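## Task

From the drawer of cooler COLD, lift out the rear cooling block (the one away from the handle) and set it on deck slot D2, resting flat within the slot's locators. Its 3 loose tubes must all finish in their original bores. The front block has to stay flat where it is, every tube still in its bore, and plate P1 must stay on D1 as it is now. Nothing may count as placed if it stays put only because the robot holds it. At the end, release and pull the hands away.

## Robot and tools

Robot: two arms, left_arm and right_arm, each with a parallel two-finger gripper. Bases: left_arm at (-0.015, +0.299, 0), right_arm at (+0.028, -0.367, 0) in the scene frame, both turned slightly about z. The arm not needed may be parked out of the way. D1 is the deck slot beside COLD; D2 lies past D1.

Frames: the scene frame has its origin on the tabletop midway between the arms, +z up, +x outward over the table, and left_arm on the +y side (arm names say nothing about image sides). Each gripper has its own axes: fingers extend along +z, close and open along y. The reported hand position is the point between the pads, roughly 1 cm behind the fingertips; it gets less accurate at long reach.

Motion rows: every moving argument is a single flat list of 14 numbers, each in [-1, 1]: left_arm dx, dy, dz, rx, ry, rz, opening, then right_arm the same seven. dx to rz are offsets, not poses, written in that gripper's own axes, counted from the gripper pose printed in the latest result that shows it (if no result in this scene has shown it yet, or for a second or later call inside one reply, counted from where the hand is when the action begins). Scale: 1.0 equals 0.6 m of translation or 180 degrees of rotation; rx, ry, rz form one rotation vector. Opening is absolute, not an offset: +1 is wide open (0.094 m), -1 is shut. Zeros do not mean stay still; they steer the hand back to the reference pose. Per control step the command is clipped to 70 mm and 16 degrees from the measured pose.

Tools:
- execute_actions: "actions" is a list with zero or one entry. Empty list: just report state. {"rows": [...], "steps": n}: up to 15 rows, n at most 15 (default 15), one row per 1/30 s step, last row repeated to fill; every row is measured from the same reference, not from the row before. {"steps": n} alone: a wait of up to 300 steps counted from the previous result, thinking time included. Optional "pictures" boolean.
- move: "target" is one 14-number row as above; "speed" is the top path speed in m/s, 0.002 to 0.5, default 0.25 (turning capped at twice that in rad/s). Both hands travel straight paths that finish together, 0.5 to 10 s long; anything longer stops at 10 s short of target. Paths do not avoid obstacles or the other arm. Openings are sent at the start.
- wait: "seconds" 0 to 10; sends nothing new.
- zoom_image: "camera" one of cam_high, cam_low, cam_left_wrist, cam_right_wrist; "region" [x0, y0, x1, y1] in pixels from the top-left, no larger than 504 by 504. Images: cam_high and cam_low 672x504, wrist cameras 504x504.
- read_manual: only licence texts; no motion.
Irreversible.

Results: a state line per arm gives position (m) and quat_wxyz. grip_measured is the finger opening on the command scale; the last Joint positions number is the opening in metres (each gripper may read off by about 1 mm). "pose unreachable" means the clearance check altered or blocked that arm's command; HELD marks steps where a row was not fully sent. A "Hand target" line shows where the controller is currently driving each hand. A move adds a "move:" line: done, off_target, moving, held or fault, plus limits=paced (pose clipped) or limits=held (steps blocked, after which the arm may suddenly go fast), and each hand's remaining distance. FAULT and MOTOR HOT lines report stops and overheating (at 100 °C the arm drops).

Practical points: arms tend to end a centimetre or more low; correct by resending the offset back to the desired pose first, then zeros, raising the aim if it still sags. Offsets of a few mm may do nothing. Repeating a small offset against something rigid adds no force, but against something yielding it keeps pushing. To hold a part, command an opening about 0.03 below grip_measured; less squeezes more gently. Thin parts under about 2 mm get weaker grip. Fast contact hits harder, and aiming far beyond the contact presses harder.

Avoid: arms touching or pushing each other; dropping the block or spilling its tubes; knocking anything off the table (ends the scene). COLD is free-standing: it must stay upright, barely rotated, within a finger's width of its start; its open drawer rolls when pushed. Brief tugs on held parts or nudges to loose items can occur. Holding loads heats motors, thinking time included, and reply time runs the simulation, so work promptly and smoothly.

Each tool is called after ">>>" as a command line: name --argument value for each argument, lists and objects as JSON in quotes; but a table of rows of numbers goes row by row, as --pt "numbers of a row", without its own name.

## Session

>>> execute_actions --actions '[]'

Scene clock: 0.00 s of 6600.00 s.
left_arm: end_effector_position=(+0.2387, +0.3215, +0.1845) grip_measured=+1.000 end_effector_quat_wxyz=(+0.399, +0.024, +0.909, +0.120) | right_arm: end_effector_position=(+0.5493, -0.3053, +0.4705) grip_measured=+1.000 end_effector_quat_wxyz=(+0.689, -0.049, +0.722, +0.037)
Joint positions: left_arm=[-0.163  0.367  0.412 -0.787 -0.262  0.085  0.094] | right_arm=[ 0.001  1.063  1.032 -0.017 -0.005 -0.014  0.094]
Joint velocities: left_arm=[ 0.005  0.015 -0.002 -0.002 -0.022  0.051  0.   ] | right_arm=[-0.015 -0.005  0.007  0.002  0.051  0.037  0.   ]
Hand target (left_arm): +0.244, +0.321, +0.204; +0.416, +0.021, +0.901, +0.119
Hand target (right_arm): +0.551, -0.305, +0.483; +0.696, -0.049, +0.715, +0.038
camera_calibration (this result's frames):
cam_left_wrist: T_world_to_cam=[[0.0753624, -0.966215, -0.246474, 0.339796], [-0.976807, -0.0218534, -0.213003, 0.284257], [0.20042, 0.25681, -0.945453, 0.169579], [0, 0, 0, 1]] pos_world=[0.21807, 0.290979, 0.304627]

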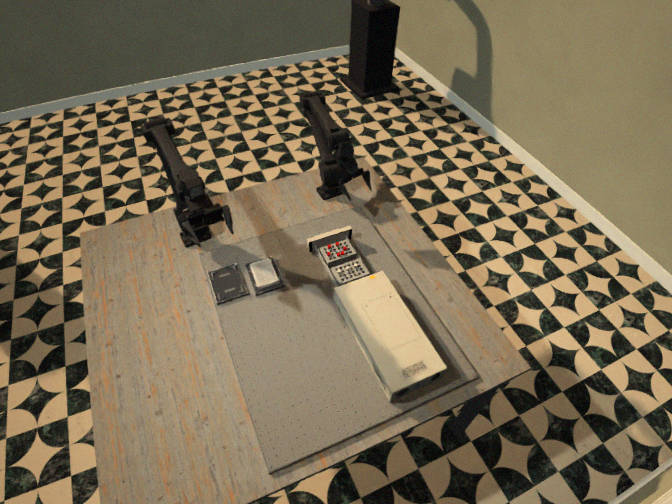

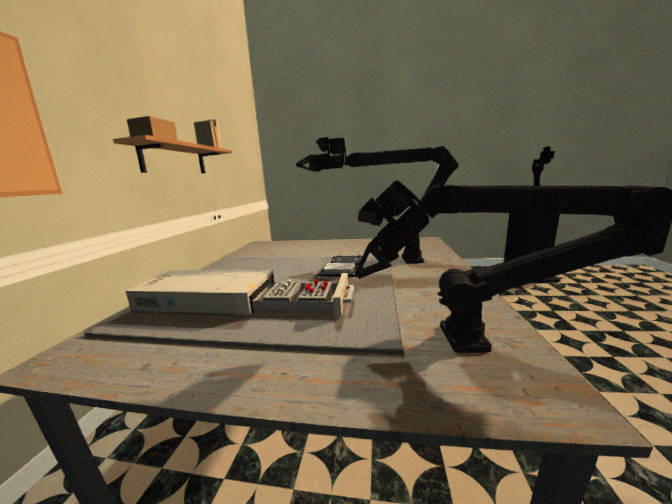

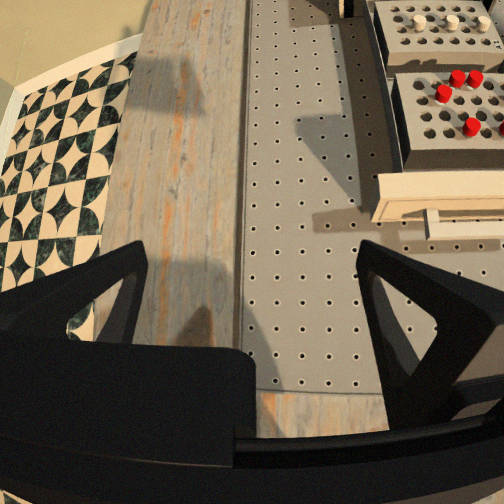

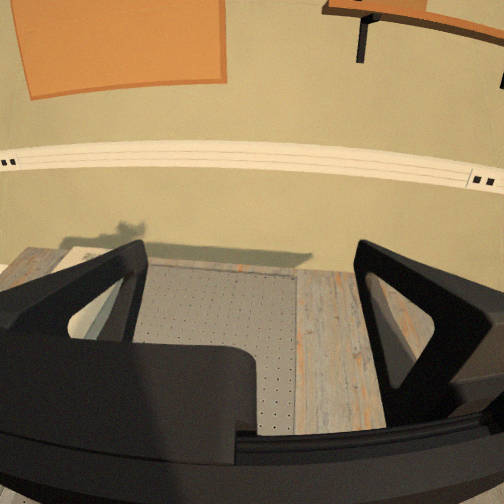

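>>> zoom_image --camera "cam_high" --region '[200, 220, 390, 320]'

>>> zoom_image --camera "cam_left_wrist" --region '[340, 0, 504, 180]'

Region (200, 220, 390, 320) of cam_high's 672x504 image, scaled by 2.653, with more detail than that image has; it fills the top 265 rows of this view, and the rest is white.

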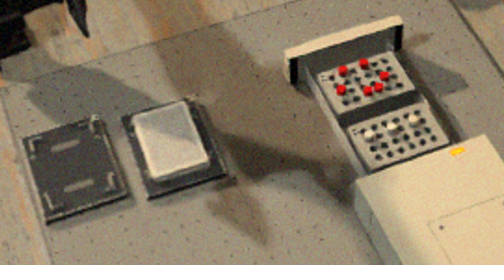

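Region (340, 0, 504, 180) of cam_left_wrist's 504x504 image, scaled by 2.800, with more detail than that image has; it fills the left 459 columns of this view, and the rest is white.

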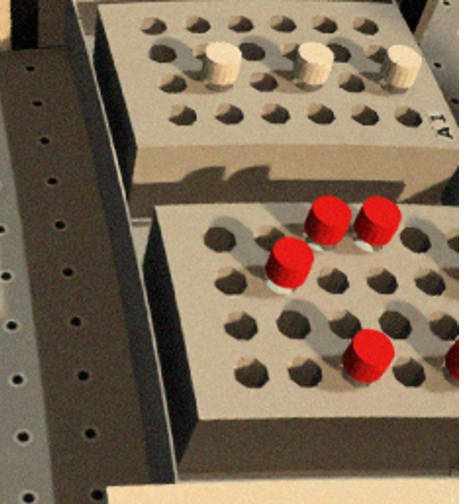

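>>> move --target '[-0.346,-0.309,0.229,-0.144,0.268,-0.482,1, 0.454,-0.225,-0.35,0.399,0.359,0.424,1]' --speed 0.3

Scene clock: 29.40 s of 6600.00 s.
left_arm: end_effector_position=(+0.4688, +0.1413, +0.1814) grip_measured=+1.000 end_effector_quat_wxyz=(-0.006, -0.701, +0.713, +0.027) | right_arm: end_effector_position=(+0.3345, -0.4578, +0.1964) grip_measured=+1.000 end_effector_quat_wxyz=(-0.020, +0.694, +0.719, +0.006)
Joint positions: left_arm=[-0.397  1.722  1.543 -1.445 -0.014 -1.872  0.094] | right_arm=[-0.419  1.208  1.032 -1.426 -0.03   1.232  0.094]
Joint velocities: left_arm=[-0.005 -0.005 -0.012 -0.012  0.022  0.022  0.   ] | right_arm=[-0.015 -0.015 -0.002 -0.012  0.007 -0.007  0.   ]
Hand target (left_arm): +0.484, +0.139, +0.204; -0.003, +0.710, -0.705, -0.005
Hand target (right_arm): +0.344, -0.463, +0.209; -0.012, +0.703, +0.711, +0.013
Off the commanded pose (left_arm): 0.028 m, 3 deg.
Off the commanded pose (right_arm): 0.021 m, 3 deg.
After step 90, 22.27 s passed at rest.
move: off_target (left_arm, right_arm)
camera_calibration (this result's frames):
cam_left_wrist: T_world_to_cam=[[0.997519, -0.00674396, -0.0700735, -0.452281], [0.0332561, -0.832184, 0.553502, 0.00633846], [-0.0620468, -0.554459, -0.829895, 0.383541], [0, 0, 0, 1]] pos_world=[0.474746, 0.214882, 0.283098]
cam_right_wrist: T_world_to_cam=[[-0.998856, -0.0383332, 0.0285882, 0.312326], [-0.0114293, 0.771881, 0.635665, 0.239577], [-0.0464337, 0.634611, -0.771436, 0.583432], [0, 0, 0, 1]] pos_world=[0.341798, -0.543205, 0.288861]

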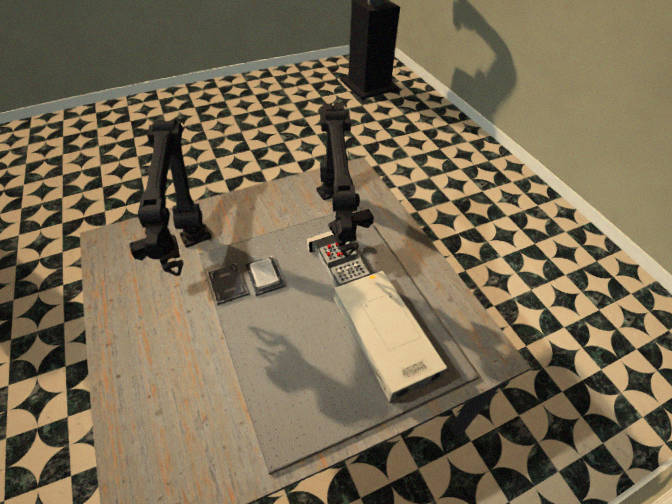

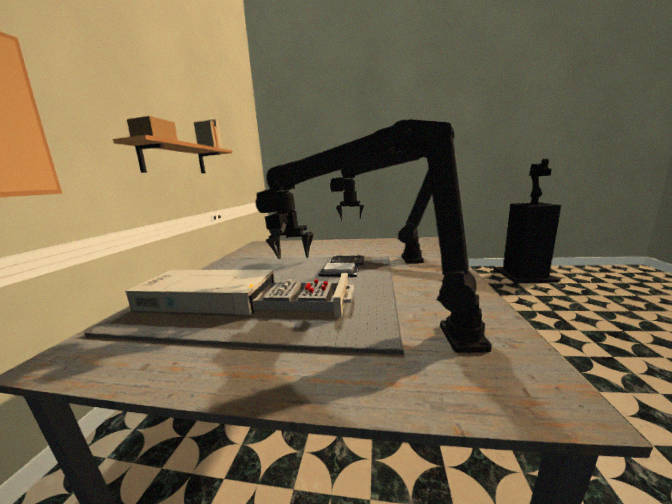

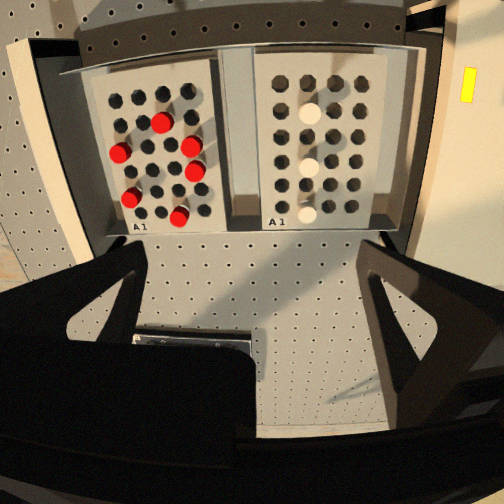

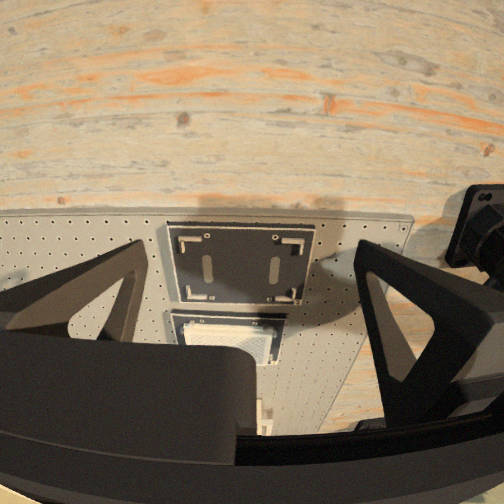

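>>> move --target '[-0.04,-0.066,0.10,0.017,0.010,-0.022,1, 0,0,0,0,0,0,1]' --speed 0.08

Scene clock: 37.97 s of 6600.00 s.
left_arm: end_effector_position=(+0.5039, +0.1643, +0.1237) grip_measured=+1.000 end_effector_quat_wxyz=(-0.002, +0.725, -0.689, -0.002) | right_arm: end_effector_position=(+0.3345, -0.4578, +0.1964) grip_measured=+1.000 end_effector_quat_wxyz=(-0.020, +0.695, +0.719, +0.006)
Joint positions: left_arm=[-0.333  1.796  1.49  -1.267 -0.006 -1.875  0.094] | right_arm=[-0.419  1.208  1.032 -1.426 -0.03   1.233  0.094]
Joint velocities: left_arm=[-0.015  0.015 -0.012 -0.002  0.007  0.037  0.   ] | right_arm=[-0.005 -0.005 -0.002 -0.007 -0.022  0.095  0.   ]
Hand target (left_arm): +0.506, +0.165, +0.121; -0.002, +0.725, -0.689, +0.003
Hand target (right_arm): +0.334, -0.458, +0.196; -0.020, +0.694, +0.719, +0.006
Off the commanded pose (left_arm): 0.004 m, 1 deg.
Off the commanded pose (right_arm): 0.000 m, 0 deg.
After step 90, 4.23 s passed at rest.
move: done
camera_calibration (this result's frames):
cam_left_wrist: T_world_to_cam=[[0.997923, 0.0594357, -0.0248548, -0.507888], [0.0629173, -0.816211, 0.574318, 0.036131], [0.0138482, -0.574688, -0.818255, 0.314174], [0, 0, 0, 1]] pos_world=[0.500209, 0.240229, 0.2237]
cam_right_wrist: T_world_to_cam=[[-0.998884, -0.0375714, 0.0286172, 0.312679], [-0.0108228, 0.771899, 0.635653, 0.239385], [-0.0459719, 0.634634, -0.771444, 0.58329], [0, 0, 0, 1]] pos_world=[0.341736, -0.543209, 0.288863]

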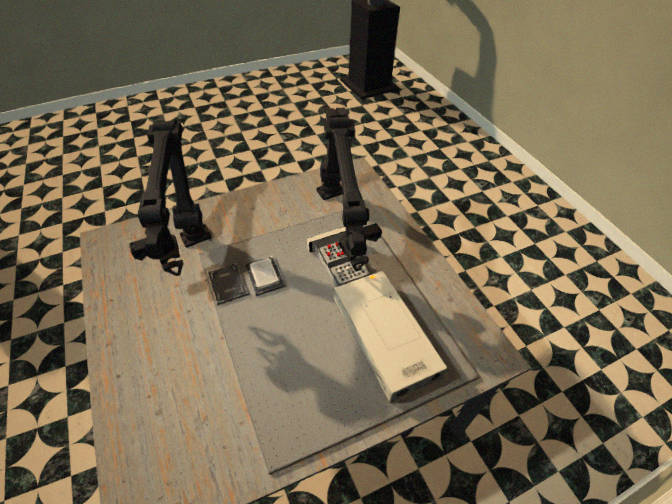

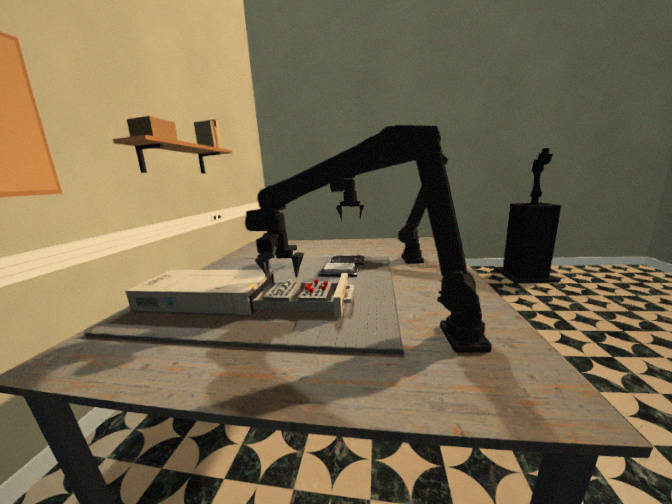

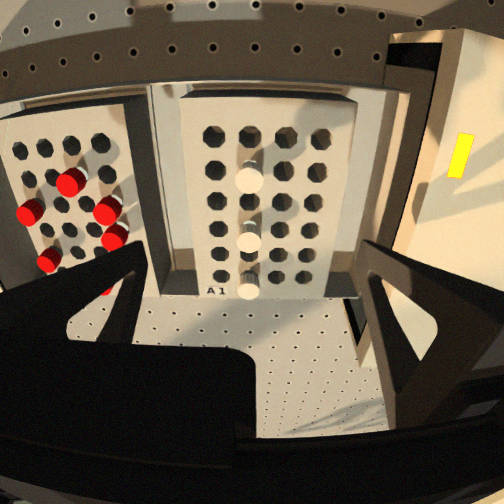

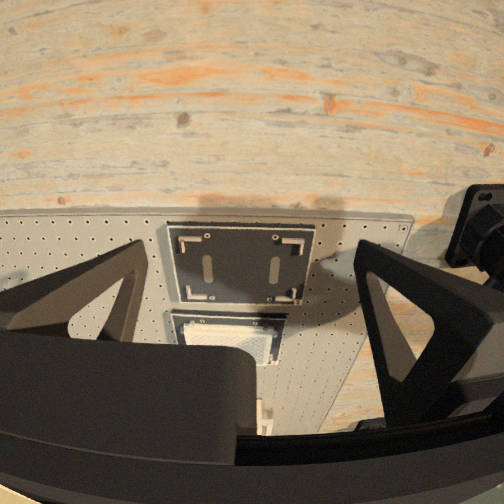

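>>> move --target '[0.012,-0.012,0.062,0,0.002,0.004,0.96, 0,0,0,0,0,0,1]' --speed 0.05

Scene clock: 43.50 s of 6600.00 s.
left_arm: end_effector_position=(+0.5109, +0.1623, +0.0903) grip_measured=+0.963 end_effector_quat_wxyz=(+0.000, +0.725, -0.689, -0.005) | right_arm: end_effector_position=(+0.3345, -0.4578, +0.1964) grip_measured=+1.000 end_effector_quat_wxyz=(-0.020, +0.695, +0.719, +0.006)
Joint positions: left_arm=[-0.333  1.847  1.471 -1.204 -0.004 -1.875  0.092] | right_arm=[-0.419  1.208  1.032 -1.426 -0.03   1.233  0.094]
Joint velocities: left_arm=[-0.015 -0.005 -0.012 -0.002  0.022  0.007  0.001] | right_arm=[-0.024 -0.015 -0.002 -0.017 -0.081 -0.007  0.   ]
Hand target (left_arm): +0.512, +0.158, +0.087; +0.000, +0.720, -0.694, +0.000
Hand target (right_arm): +0.334, -0.458, +0.196; -0.020, +0.695, +0.719, +0.006
Off the commanded pose (left_arm): 0.006 m, 1 deg.
Off the commanded pose (right_arm): 0.000 m, 0 deg.
After step 90, 1.43 s passed at rest.
move: done
camera_calibration (this result's frames):
cam_left_wrist: T_world_to_cam=[[0.997726, 0.0594596, -0.0317366, -0.514826], [0.0669014, -0.816566, 0.573362, 0.0513543], [0.00817684, -0.574182, -0.818687, 0.288429], [0, 0, 0, 1]] pos_world=[0.507861, 0.238156, 0.190349]
cam_right_wrist: T_world_to_cam=[[-0.998884, -0.0375714, 0.0286172, 0.312679], [-0.0108228, 0.771899, 0.635653, 0.239385], [-0.0459719, 0.634634, -0.771444, 0.58329], [0, 0, 0, 1]] pos_world=[0.341736, -0.543209, 0.288863]

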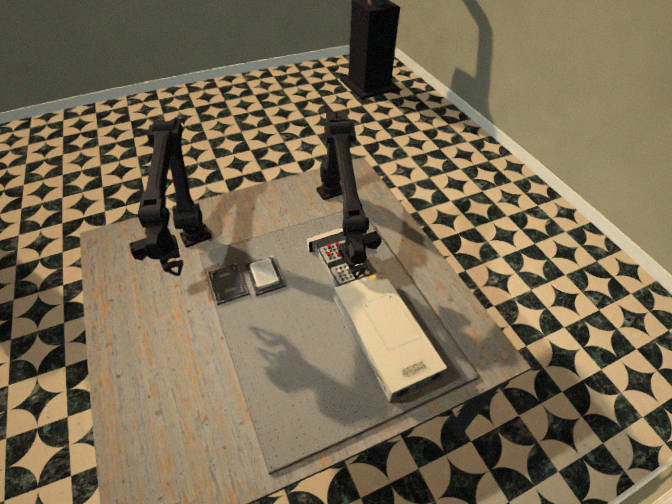

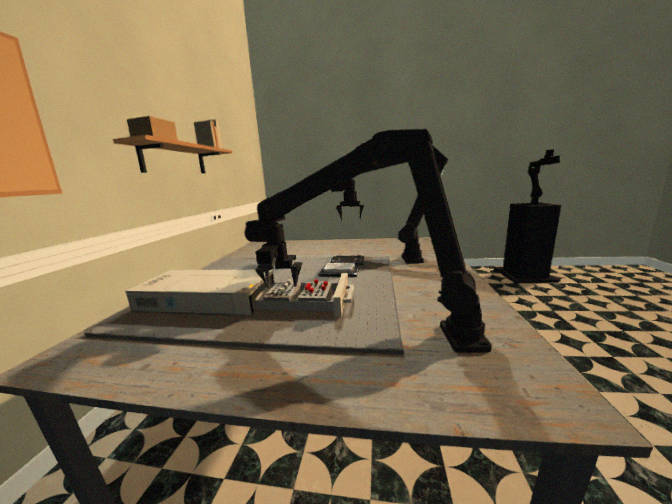

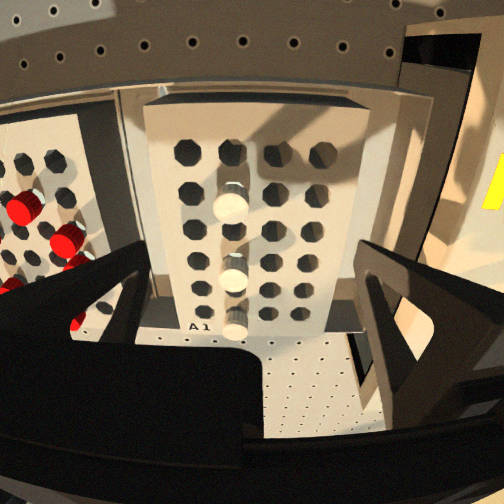

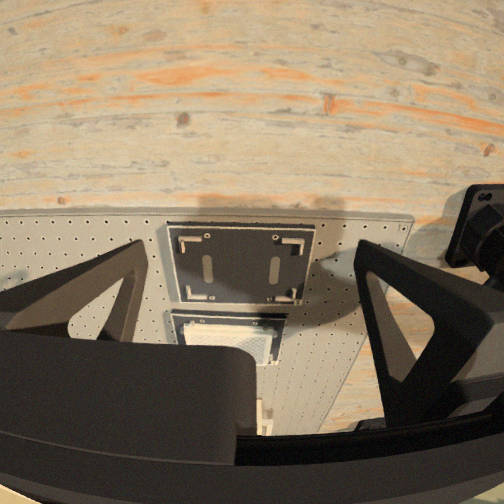

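>>> move --target '[0.017,-0.001,0.057,0.002,0.002,0.005,0.94, 0,0,0,0,0,0,1]' --speed 0.025

Scene clock: 48.27 s of 6600.00 s.
left_arm: end_effector_position=(+0.5119, +0.1575, +0.0610) grip_measured=+0.943 end_effector_quat_wxyz=(-0.000, +0.722, -0.692, -0.004) | right_arm: end_effector_position=(+0.3345, -0.4578, +0.1964) grip_measured=+1.000 end_effector_quat_wxyz=(-0.020, +0.695, +0.719, +0.006)
Joint positions: left_arm=[-0.341  1.881  1.439 -1.135 -0.004 -1.875  0.091] | right_arm=[-0.419  1.208  1.032 -1.426 -0.03   1.233  0.094]
Joint velocities: left_arm=[ 0.005 -0.015 -0.002 -0.002 -0.007 -0.022 -0.001] | right_arm=[-0.015 -0.015 -0.007 -0.007 -0.007  0.007  0.   ]
Hand target (left_arm): +0.512, +0.153, +0.056; +0.000, +0.719, -0.695, -0.001
Hand target (right_arm): +0.334, -0.458, +0.196; -0.020, +0.695, +0.719, +0.006
Off the commanded pose (left_arm): 0.007 m, 1 deg.
Off the commanded pose (right_arm): 0.000 m, 0 deg.
move: done
camera_calibration (this result's frames):
cam_left_wrist: T_world_to_cam=[[0.998238, 0.0514468, -0.0295605, -0.515664], [0.0590896, -0.816735, 0.573979, 0.068132], [0.0053863, -0.574714, -0.818336, 0.263207], [0, 0, 0, 1]] pos_world=[0.509312, 0.233444, 0.161042]
cam_right_wrist: T_world_to_cam=[[-0.998884, -0.0375714, 0.0286172, 0.312679], [-0.0108228, 0.771899, 0.635653, 0.239385], [-0.0459719, 0.634634, -0.771444, 0.58329], [0, 0, 0, 1]] pos_world=[0.341736, -0.543209, 0.288863]

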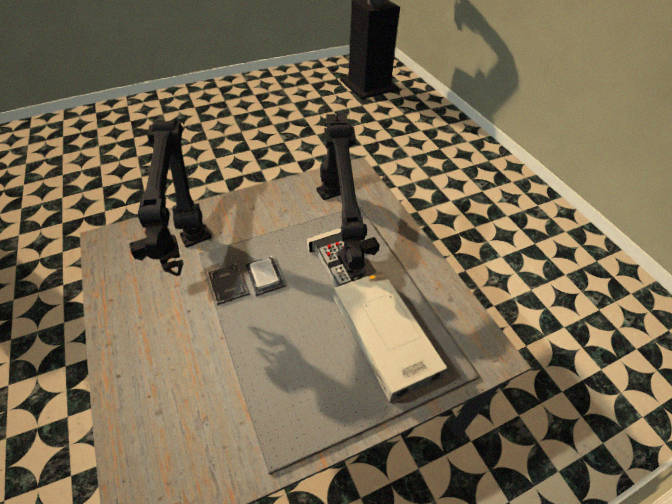

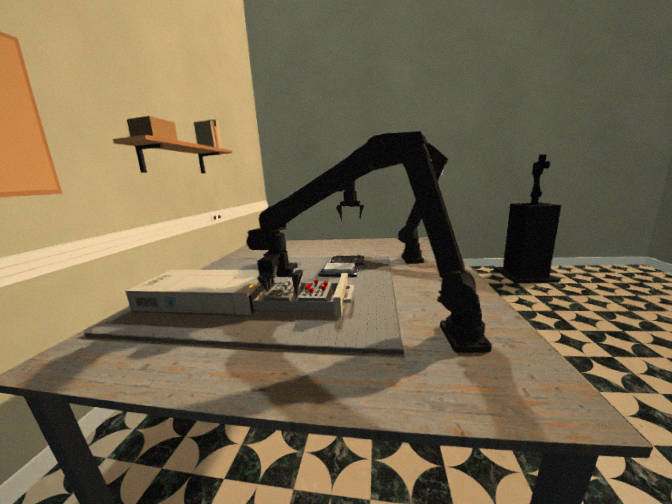

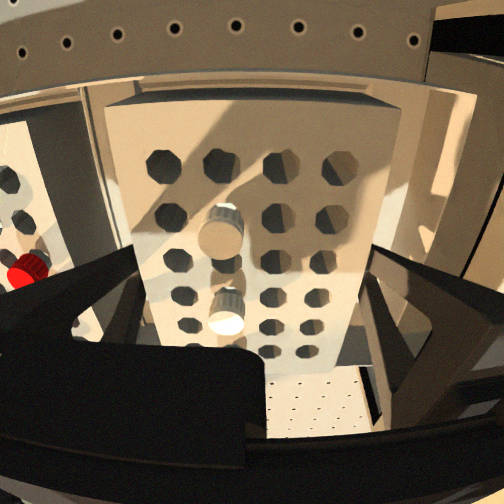

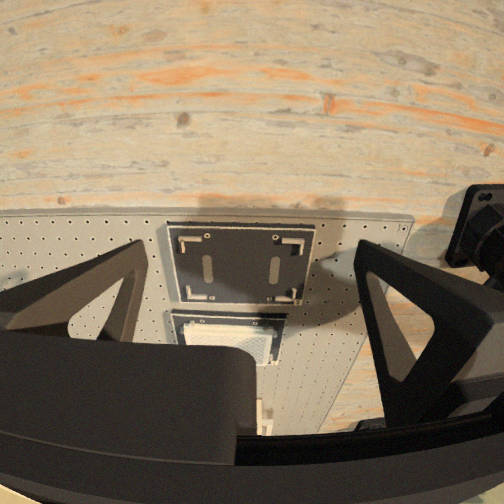

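>>> move --target '[0,0,0,0,0,0,0.77, 0,0,0,0,0,0,1]' --speed 0.02

>>> move --target '[0.010,-0.032,-0.108,0.037,0.012,0,0.765, 0,0,0,0,0,0,1]' --speed 0.04

Scene clock: 52.27 s of 6600.00 s.
left_arm: end_effector_position=(+0.5119, +0.1575, +0.0610) grip_measured=+0.810 end_effector_quat_wxyz=(-0.000, +0.722, -0.692, -0.004) | right_arm: end_effector_position=(+0.3345, -0.4578, +0.1964) grip_measured=+1.000 end_effector_quat_wxyz=(-0.020, +0.695, +0.719, +0.006)
Joint positions: left_arm=[-0.341  1.881  1.439 -1.135 -0.004 -1.875  0.085] | right_arm=[-0.419  1.208  1.032 -1.426 -0.03   1.233  0.094]
Joint velocities: left_arm=[-0.005 -0.005 -0.002  0.012 -0.081 -0.022 -0.   ] | right_arm=[ 0.005 -0.005  0.017 -0.002  0.037  0.051  0.   ]
Hand target (left_arm): +0.512, +0.158, +0.061; -0.000, +0.722, -0.692, -0.004
Hand target (right_arm): +0.334, -0.458, +0.196; -0.020, +0.695, +0.719, +0.006
Off the commanded pose (left_arm): 0.000 m, 0 deg.
Off the commanded pose (right_arm): 0.000 m, 0 deg.
After step 90, 0.30 s passed at rest.
move: done
camera_calibration (this result's frames):
cam_left_wrist: T_world_to_cam=[[0.998238, 0.0514468, -0.0295605, -0.515664], [0.0590896, -0.816735, 0.573979, 0.068132], [0.0053863, -0.574714, -0.818336, 0.263207], [0, 0, 0, 1]] pos_world=[0.509312, 0.233444, 0.161042]
cam_right_wrist: T_world_to_cam=[[-0.998884, -0.0375714, 0.0286172, 0.312679], [-0.0108228, 0.771899, 0.635653, 0.239385], [-0.0459719, 0.634634, -0.771444, 0.58329], [0, 0, 0, 1]] pos_world=[0.341736, -0.543209, 0.288863]

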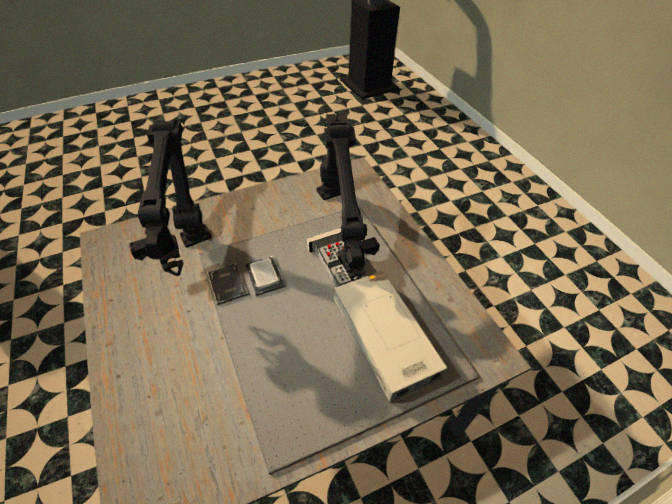

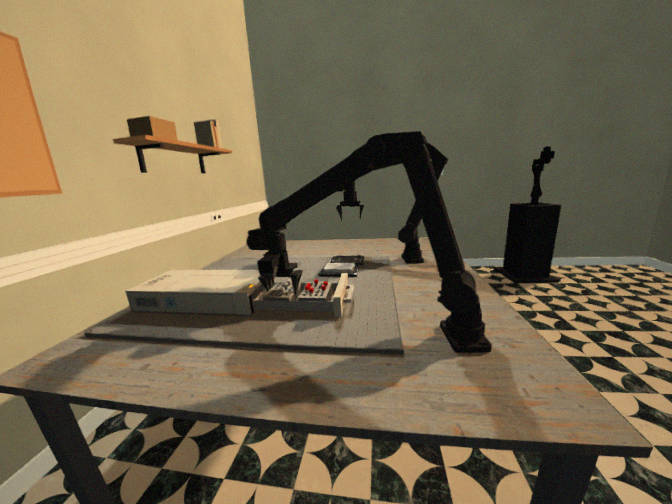

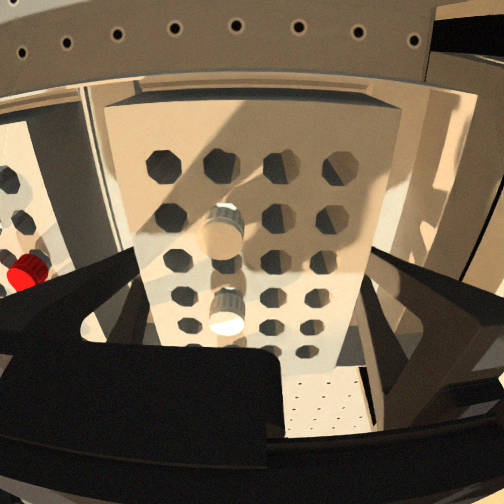

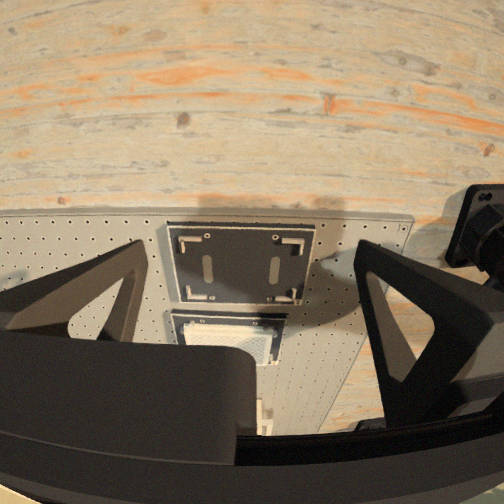

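Scene clock: 54.20 s of 6600.00 s.
left_arm: end_effector_position=(+0.5122, +0.1575, +0.0628) grip_measured=+0.810 end_effector_quat_wxyz=(-0.001, +0.722, -0.692, -0.003) | right_arm: end_effector_position=(+0.3345, -0.4578, +0.1964) grip_measured=+1.000 end_effector_quat_wxyz=(-0.020, +0.695, +0.719, +0.006)
Joint positions: left_arm=[-0.341  1.878  1.439 -1.135 -0.004 -1.875  0.085] | right_arm=[-0.419  1.208  1.032 -1.426 -0.03   1.233  0.094]
Joint velocities: left_arm=[-0.005 -0.015 -0.007  0.007 -0.051 -0.037 -0.   ] | right_arm=[-0.005  0.005  0.007 -0.022  0.037  0.037  0.   ]
Hand target (left_arm): +0.529, +0.152, +0.124; -0.028, +0.720, -0.691, +0.050
Hand target (right_arm): +0.334, -0.458, +0.196; -0.020, +0.695, +0.719, +0.006
Off the commanded pose (left_arm): 0.066 m, 7 deg.
Off the commanded pose (right_arm): 0.000 m, 0 deg.
move: off_target (left_arm)
camera_calibration (this result's frames):
cam_left_wrist: T_world_to_cam=[[0.998331, 0.051422, -0.026296, -0.516083], [0.0571848, -0.816224, 0.574898, 0.0678736], [0.00809898, -0.575442, -0.817802, 0.263335], [0, 0, 0, 1]] pos_world=[0.509208, 0.233472, 0.162764]
cam_right_wrist: T_world_to_cam=[[-0.998884, -0.0375714, 0.0286172, 0.312679], [-0.0108228, 0.771899, 0.635653, 0.239385], [-0.0459719, 0.634634, -0.771444, 0.58329], [0, 0, 0, 1]] pos_world=[0.341736, -0.543209, 0.288863]

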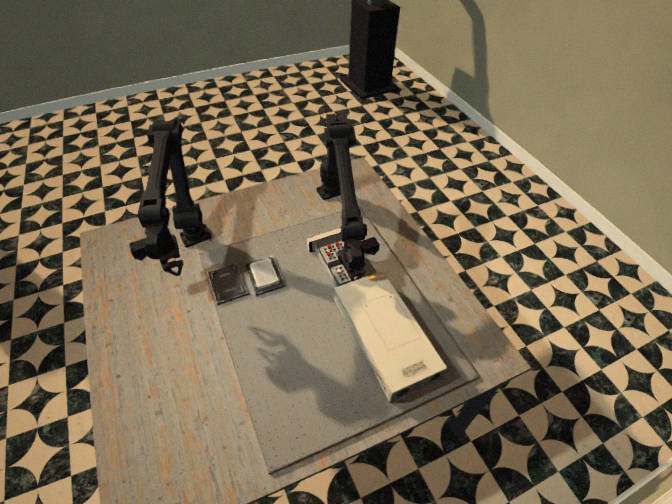

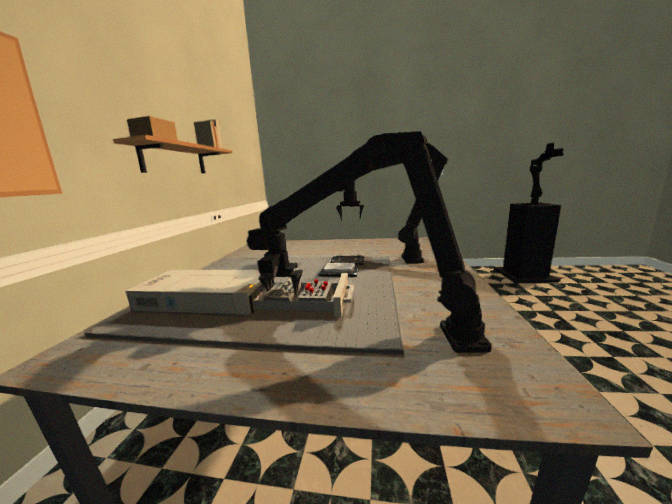

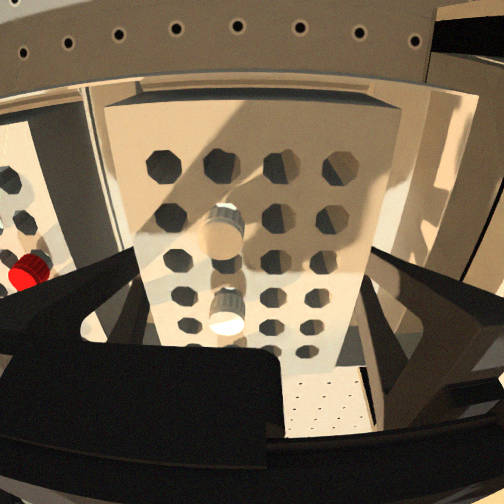

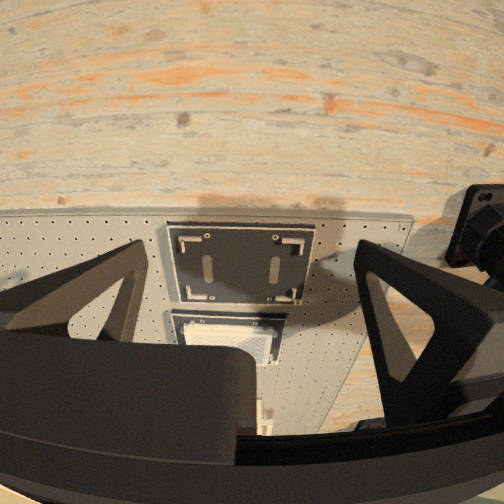

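>>> execute_actions --actions '[{"rows":[[0.008,-0.026,-0.112,0.041,0.013,0,0.765, 0,0,0,0,0,0,1],[0.008,-0.026,-0.112,0.041,0.013,0,0.765, 0,0,0,0,0,0,1],[0.008,-0.026,-0.114,0.041,0.013,0,0.765, 0,0,0,0,0,0,1],[0.008,-0.025,-0.116,0.042,0.013,0,0.765, 0,0,0,0,0,0,1],[0.008,-0.025,-0.119,0.042,0.013,0,0.765, 0,0,0,0,0,0,1],[0.008,-0.025,-0.122,0.043,0.013,0,0.765, 0,0,0,0,0,0,1],[0.008,-0.024,-0.125,0.043,0.013,0,0.765, 0,0,0,0,0,0,1],[0.007,-0.024,-0.128,0.044,0.014,0,0.765, 0,0,0,0,0,0,1],[0.007,-0.023,-0.131,0.044,0.014,0,0.765, 0,0,0,0,0,0,1],[0.007,-0.023,-0.134,0.044,0.014,0,0.765, 0,0,0,0,0,0,1],[0.007,-0.022,-0.137,0.045,0.014,0,0.765, 0,0,0,0,0,0,1],[0.007,-0.022,-0.140,0.045,0.014,0,0.765, 0,0,0,0,0,0,1],[0.007,-0.021,-0.143,0.046,0.014,0,0.765, 0,0,0,0,0,0,1],[0.006,-0.021,-0.146,0.046,0.015,0,0.765, 0,0,0,0,0,0,1],[0.006,-0.020,-0.149,0.047,0.015,0,0.765, 0,0,0,0,0,0,1]],"steps":15}]' --pictures false

>>> execute_actions --actions '[{"steps":12}]' --pictures false

Scene clock: 67.43 s of 6600.00 s.
left_arm: end_effector_position=(+0.5140, +0.1570, +0.0878) grip_measured=+0.810 end_effector_quat_wxyz=(-0.012, +0.722, -0.692, +0.018) | right_arm: end_effector_position=(+0.3345, -0.4578, +0.1964) grip_measured=+1.000 end_effector_quat_wxyz=(-0.020, +0.695, +0.719, +0.006)
Joint positions: left_arm=[-0.341  1.829  1.437 -1.135 -0.004 -1.875  0.085] | right_arm=[-0.419  1.208  1.032 -1.426 -0.03   1.233  0.094]
Joint velocities: left_arm=[-0.005 -0.093 -0.007  0.017  0.022 -0.037  0.   ] | right_arm=[ 0.005 -0.005  0.002  0.007 -0.007 -0.022  0.   ]
Hand target (left_arm): +0.522, +0.154, +0.149; -0.037, +0.720, -0.690, +0.066
Hand target (right_arm): +0.334, -0.458, +0.196; -0.020, +0.695, +0.719, +0.006
Off the commanded pose (left_arm): 0.065 m, 6 deg.
Off the commanded pose (right_arm): 0.000 m, 0 deg.
Steps of this call (steps 1 to 90: nothing new was sent; then 9.73 s passed at rest; steps 91 to 105: all 15 steps of this action). Readings (end_effector_position):
91: left_arm (+0.5122, +0.1574, +0.0634) | right_arm (+0.3345, -0.4578, +0.1964)
92: left_arm (+0.5120, +0.1575, +0.0637) | right_arm (+0.3345, -0.4578, +0.1964)
94: left_arm (+0.5119, +0.1575, +0.0657) | right_arm (+0.3345, -0.4578, +0.1964)
98: left_arm (+0.5127, +0.1573, +0.0729) | right_arm (+0.3345, -0.4578, +0.1964)
105: the state above

Scene clock: 67.83 s of 6600.00 s.
left_arm: end_effector_position=(+0.5139, +0.1570, +0.0938) grip_measured=+0.810 end_effector_quat_wxyz=(-0.015, +0.722, -0.692, +0.022) | right_arm: end_effector_position=(+0.3345, -0.4578, +0.1964) grip_measured=+1.000 end_effector_quat_wxyz=(-0.020, +0.695, +0.719, +0.006)
Joint positions: left_arm=[-0.341  1.818  1.437 -1.138 -0.004 -1.875  0.085] | right_arm=[-0.419  1.208  1.032 -1.426 -0.03   1.233  0.094]
Joint velocities: left_arm=[ 0.005 -0.005  0.007  0.007 -0.022  0.037 -0.001] | right_arm=[-0.005 -0.005 -0.002  0.007  0.051  0.051  0.   ]
Hand target (left_arm): +0.522, +0.154, +0.149; -0.037, +0.720, -0.690, +0.066
Hand target (right_arm): +0.334, -0.458, +0.196; -0.020, +0.695, +0.719, +0.006
Off the commanded pose (left_arm): 0.059 m, 6 deg.
Off the commanded pose (right_arm): 0.000 m, 0 deg.
Steps of this call (steps 1 to 12: nothing new was sent). Readings (end_effector_position):
1: left_arm (+0.5140, +0.1570, +0.0894) | right_arm (+0.3345, -0.4578, +0.1964)
2: left_arm (+0.5140, +0.1570, +0.0910) | right_arm (+0.3345, -0.4578, +0.1964)
4: left_arm (+0.5139, +0.1570, +0.0930) | right_arm (+0.3345, -0.4578, +0.1964)
8: left_arm (+0.5139, +0.1570, +0.0938) | right_arm (+0.3345, -0.4578, +0.1964)
12: the state above

>>> execute_actions --actions '[{"rows":[[0.008,-0.024,-0.102,0.027,0.009,0,0.765, 0,0,0,0,0,0,1],[0.009,-0.027,-0.104,0.023,0.007,0,0.765, 0,0,0,0,0,0,1],[0.010,-0.030,-0.106,0.019,0.006,0,0.765, 0,0,0,0,0,0,1],[0.010,-0.030,-0.108,0.015,0.005,0,0.765, 0,0,0,0,0,0,1]],"steps":15}]'

Scene clock: 72.40 s of 6600.00 s.
left_arm: end_effector_position=(+0.4931, +0.1626, +0.0936) grip_measured=+0.810 end_effector_quat_wxyz=(+0.006, +0.722, -0.692, -0.016) | right_arm: end_effector_position=(+0.3345, -0.4578, +0.1964) grip_measured=+1.000 end_effector_quat_wxyz=(-0.020, +0.695, +0.719, +0.006)
Joint positions: left_arm=[-0.341  1.818  1.437 -1.225 -0.004 -1.875  0.085] | right_arm=[-0.419  1.208  1.032 -1.426 -0.03   1.233  0.094]
Joint velocities: left_arm=[ 0.005 -0.015  0.002 -0.012  0.037 -0.037  0.001] | right_arm=[-0.005 -0.005 -0.017 -0.007 -0.007 -0.051  0.   ]
Hand target (left_arm): +0.523, +0.154, +0.159; -0.026, +0.721, -0.691, +0.045
Hand target (right_arm): +0.334, -0.458, +0.196; -0.020, +0.695, +0.719, +0.006
Off the commanded pose (left_arm): 0.076 m, 8 deg; position clipped at the last step of the last action.
Off the commanded pose (right_arm): 0.000 m, 0 deg.
Steps of this call (steps 1 to 90: nothing new was sent; then 1.07 s passed at rest; steps 91 to 105: all 15 steps of this action). Readings (end_effector_position):
91: left_arm (+0.5132, +0.1572, +0.0937) | right_arm (+0.3345, -0.4578, +0.1964)
92: left_arm (+0.5114, +0.1577, +0.0936) | right_arm (+0.3345, -0.4578, +0.1964)
94: left_arm (+0.5043, +0.1596, +0.0934) | right_arm (+0.3345, -0.4578, +0.1964)
98: left_arm (+0.4936, +0.1624, +0.0936) | right_arm (+0.3345, -0.4578, +0.1964)
105: the state above
camera_calibration (this result's frames):
cam_left_wrist: T_world_to_cam=[[0.997066, 0.0517613, -0.0563852, -0.493122], [0.0746334, -0.820907, 0.566164, 0.0484167], [-0.0169816, -0.568712, -0.822362, 0.303307], [0, 0, 0, 1]] pos_world=[0.493213, 0.237764, 0.194211]
cam_right_wrist: T_world_to_cam=[[-0.998884, -0.0375714, 0.0286172, 0.312679], [-0.0108228, 0.771899, 0.635653, 0.239385], [-0.0459719, 0.634634, -0.771444, 0.58329], [0, 0, 0, 1]] pos_world=[0.341736, -0.543209, 0.288863]

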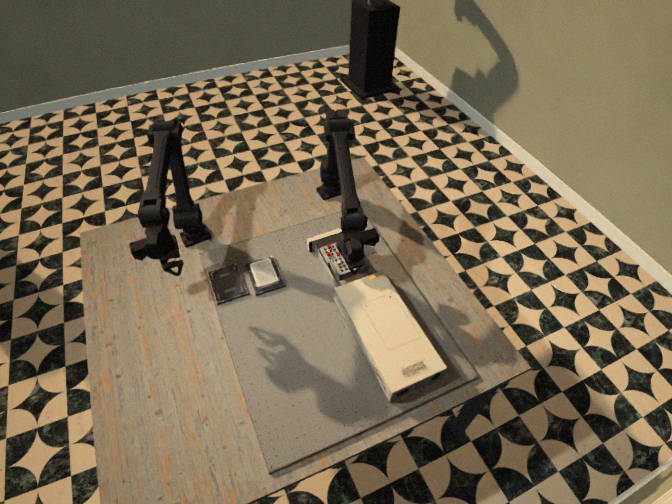

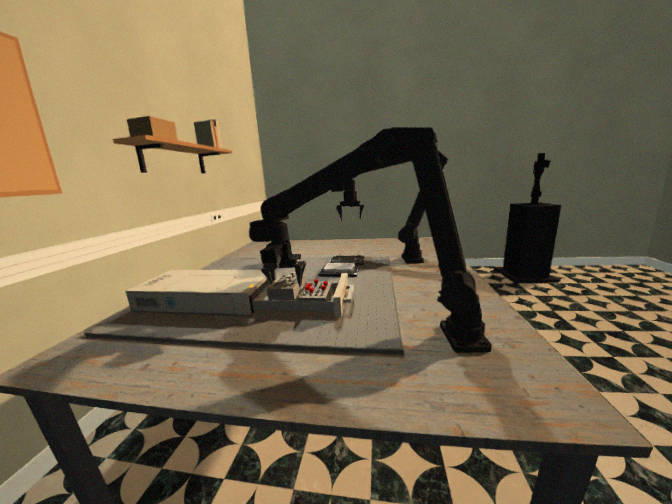

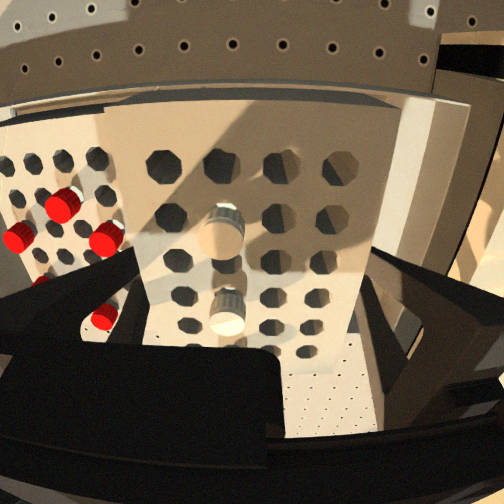

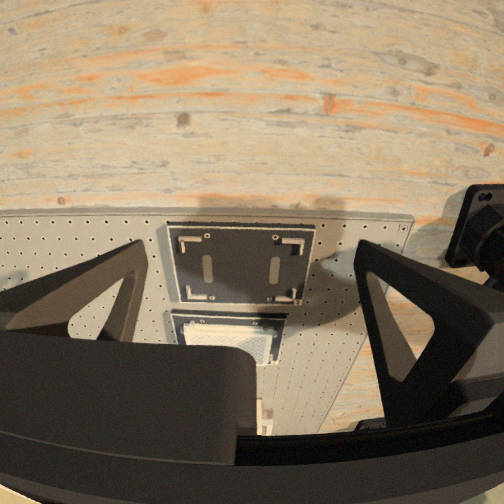

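>>> execute_actions --actions '[{"rows":[[0.005,-0.017,-0.111,0.042,0.013,0,0.765, 0,0,0,0,0,0,1],[0.005,-0.017,-0.111,0.042,0.013,0,0.765, 0,0,0,0,0,0,1],[0.005,-0.017,-0.113,0.043,0.013,0,0.765, 0,0,0,0,0,0,1],[0.005,-0.017,-0.115,0.043,0.014,0,0.765, 0,0,0,0,0,0,1],[0.005,-0.017,-0.118,0.044,0.014,0,0.765, 0,0,0,0,0,0,1],[0.005,-0.017,-0.121,0.045,0.014,0,0.765, 0,0,0,0,0,0,1],[0.005,-0.017,-0.124,0.046,0.015,0,0.765, 0,0,0,0,0,0,1],[0.005,-0.017,-0.127,0.047,0.015,0,0.765, 0,0,0,0,0,0,1],[0.005,-0.017,-0.130,0.048,0.015,0,0.765, 0,0,0,0,0,0,1],[0.005,-0.016,-0.133,0.049,0.016,0,0.765, 0,0,0,0,0,0,1],[0.005,-0.016,-0.136,0.050,0.016,0,0.765, 0,0,0,0,0,0,1],[0.005,-0.016,-0.139,0.051,0.016,0,0.765, 0,0,0,0,0,0,1],[0.005,-0.015,-0.142,0.052,0.016,0,0.765, 0,0,0,0,0,0,1],[0.005,-0.015,-0.145,0.053,0.017,0,0.765, 0,0,0,0,0,0,1],[0.005,-0.015,-0.148,0.054,0.017,0,0.765, 0,0,0,0,0,0,1]],"steps":15}]' --pictures false

>>> execute_actions --actions '[{"steps":12}]'

Scene clock: 83.67 s of 6600.00 s.
left_arm: end_effector_position=(+0.4932, +0.1626, +0.1220) grip_measured=+0.810 end_effector_quat_wxyz=(-0.007, +0.722, -0.692, +0.008) | right_arm: end_effector_position=(+0.3345, -0.4578, +0.1964) grip_measured=+1.000 end_effector_quat_wxyz=(-0.020, +0.695, +0.719, +0.006)
Joint positions: left_arm=[-0.341  1.759  1.434 -1.225 -0.004 -1.875  0.085] | right_arm=[-0.419  1.208  1.032 -1.426 -0.03   1.233  0.094]
Joint velocities: left_arm=[ 0.005 -0.112 -0.022  0.022 -0.051  0.037  0.001] | right_arm=[-0.005 -0.005 -0.007 -0.002  0.007  0.037  0.   ]
Hand target (left_arm): +0.502, +0.159, +0.179; -0.035, +0.720, -0.691, +0.062
Hand target (right_arm): +0.334, -0.458, +0.196; -0.020, +0.695, +0.719, +0.006
Off the commanded pose (left_arm): 0.061 m, 7 deg.
Off the commanded pose (right_arm): 0.000 m, 0 deg.
Steps of this call (steps 1 to 90: nothing new was sent; then 7.77 s passed at rest; steps 91 to 105: all 15 steps of this action). Readings (end_effector_position):
91: left_arm (+0.4932, +0.1626, +0.0942) | right_arm (+0.3345, -0.4578, +0.1964)
92: left_arm (+0.4928, +0.1627, +0.0943) | right_arm (+0.3345, -0.4578, +0.1964)
94: left_arm (+0.4923, +0.1628, +0.0969) | right_arm (+0.3345, -0.4578, +0.1964)
98: left_arm (+0.4926, +0.1627, +0.1058) | right_arm (+0.3345, -0.4578, +0.1964)
105: the state above

Scene clock: 84.07 s of 6600.00 s.
left_arm: end_effector_position=(+0.4932, +0.1625, +0.1270) grip_measured=+0.810 end_effector_quat_wxyz=(-0.009, +0.722, -0.692, +0.012) | right_arm: end_effector_position=(+0.3345, -0.4578, +0.1964) grip_measured=+1.000 end_effector_quat_wxyz=(-0.020, +0.695, +0.719, +0.006)
Joint positions: left_arm=[-0.341  1.749  1.434 -1.225 -0.004 -1.875  0.085] | right_arm=[-0.419  1.208  1.032 -1.426 -0.03   1.233  0.094]
Joint velocities: left_arm=[-0.005 -0.005 -0.007  0.012  0.066 -0.037 -0.001] | right_arm=[-0.015  0.005 -0.002 -0.022 -0.066 -0.081  0.   ]
Hand target (left_arm): +0.502, +0.159, +0.179; -0.035, +0.720, -0.691, +0.062
Hand target (right_arm): +0.334, -0.458, +0.196; -0.020, +0.695, +0.719, +0.006
Off the commanded pose (left_arm): 0.056 m, 6 deg.
Off the commanded pose (right_arm): 0.000 m, 0 deg.
Steps of this call (steps 1 to 12: nothing new was sent). Readings (end_effector_position):
1: left_arm (+0.4932, +0.1626, +0.1235) | right_arm (+0.3345, -0.4578, +0.1964)
2: left_arm (+0.4932, +0.1625, +0.1249) | right_arm (+0.3345, -0.4578, +0.1964)
4: left_arm (+0.4932, +0.1625, +0.1268) | right_arm (+0.3345, -0.4578, +0.1964)
8: left_arm (+0.4932, +0.1625, +0.1270) | right_arm (+0.3345, -0.4578, +0.1964)
12: the state above
camera_calibration (this result's frames):
cam_left_wrist: T_world_to_cam=[[0.998666, 0.0513321, 0.00563398, -0.499928], [0.0384034, -0.811184, 0.583529, 0.0435537], [0.0345239, -0.582534, -0.812073, 0.306309], [0, 0, 0, 1]] pos_world=[0.487013, 0.239428, 0.226147]
cam_right_wrist: T_world_to_cam=[[-0.998884, -0.0375714, 0.0286172, 0.312679], [-0.0108228, 0.771899, 0.635653, 0.239385], [-0.0459719, 0.634634, -0.771444, 0.58329], [0, 0, 0, 1]] pos_world=[0.341736, -0.543209, 0.288863]

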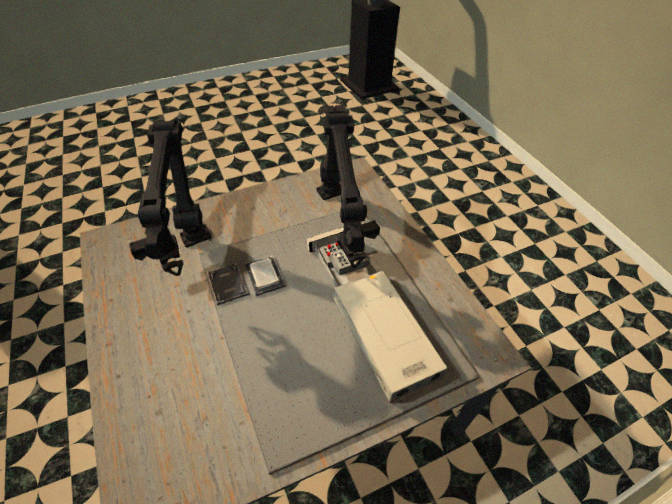

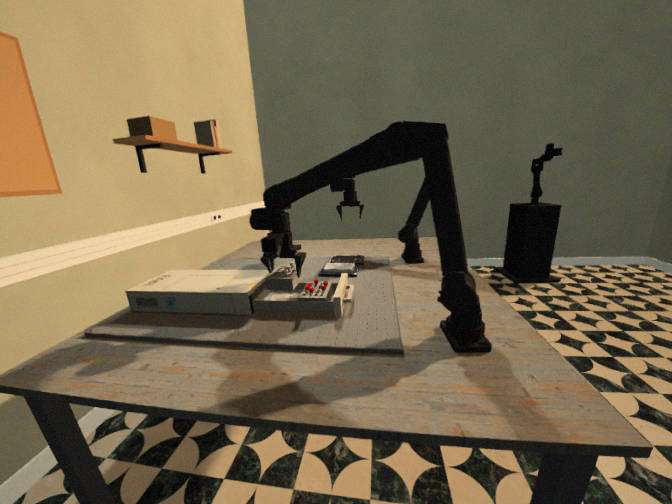

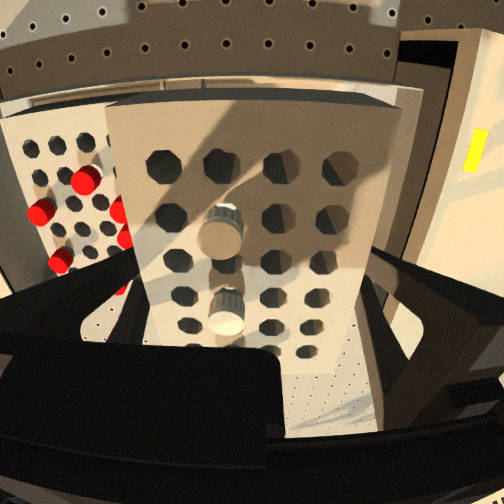

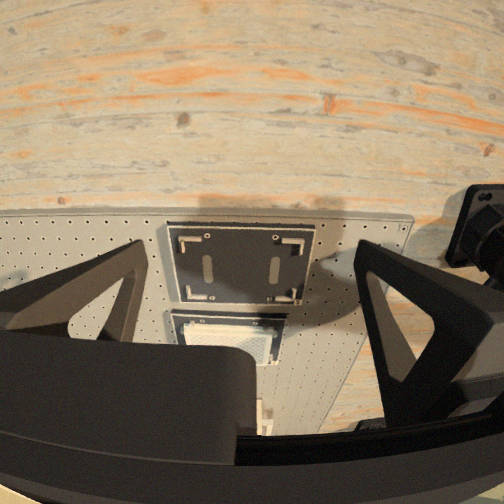

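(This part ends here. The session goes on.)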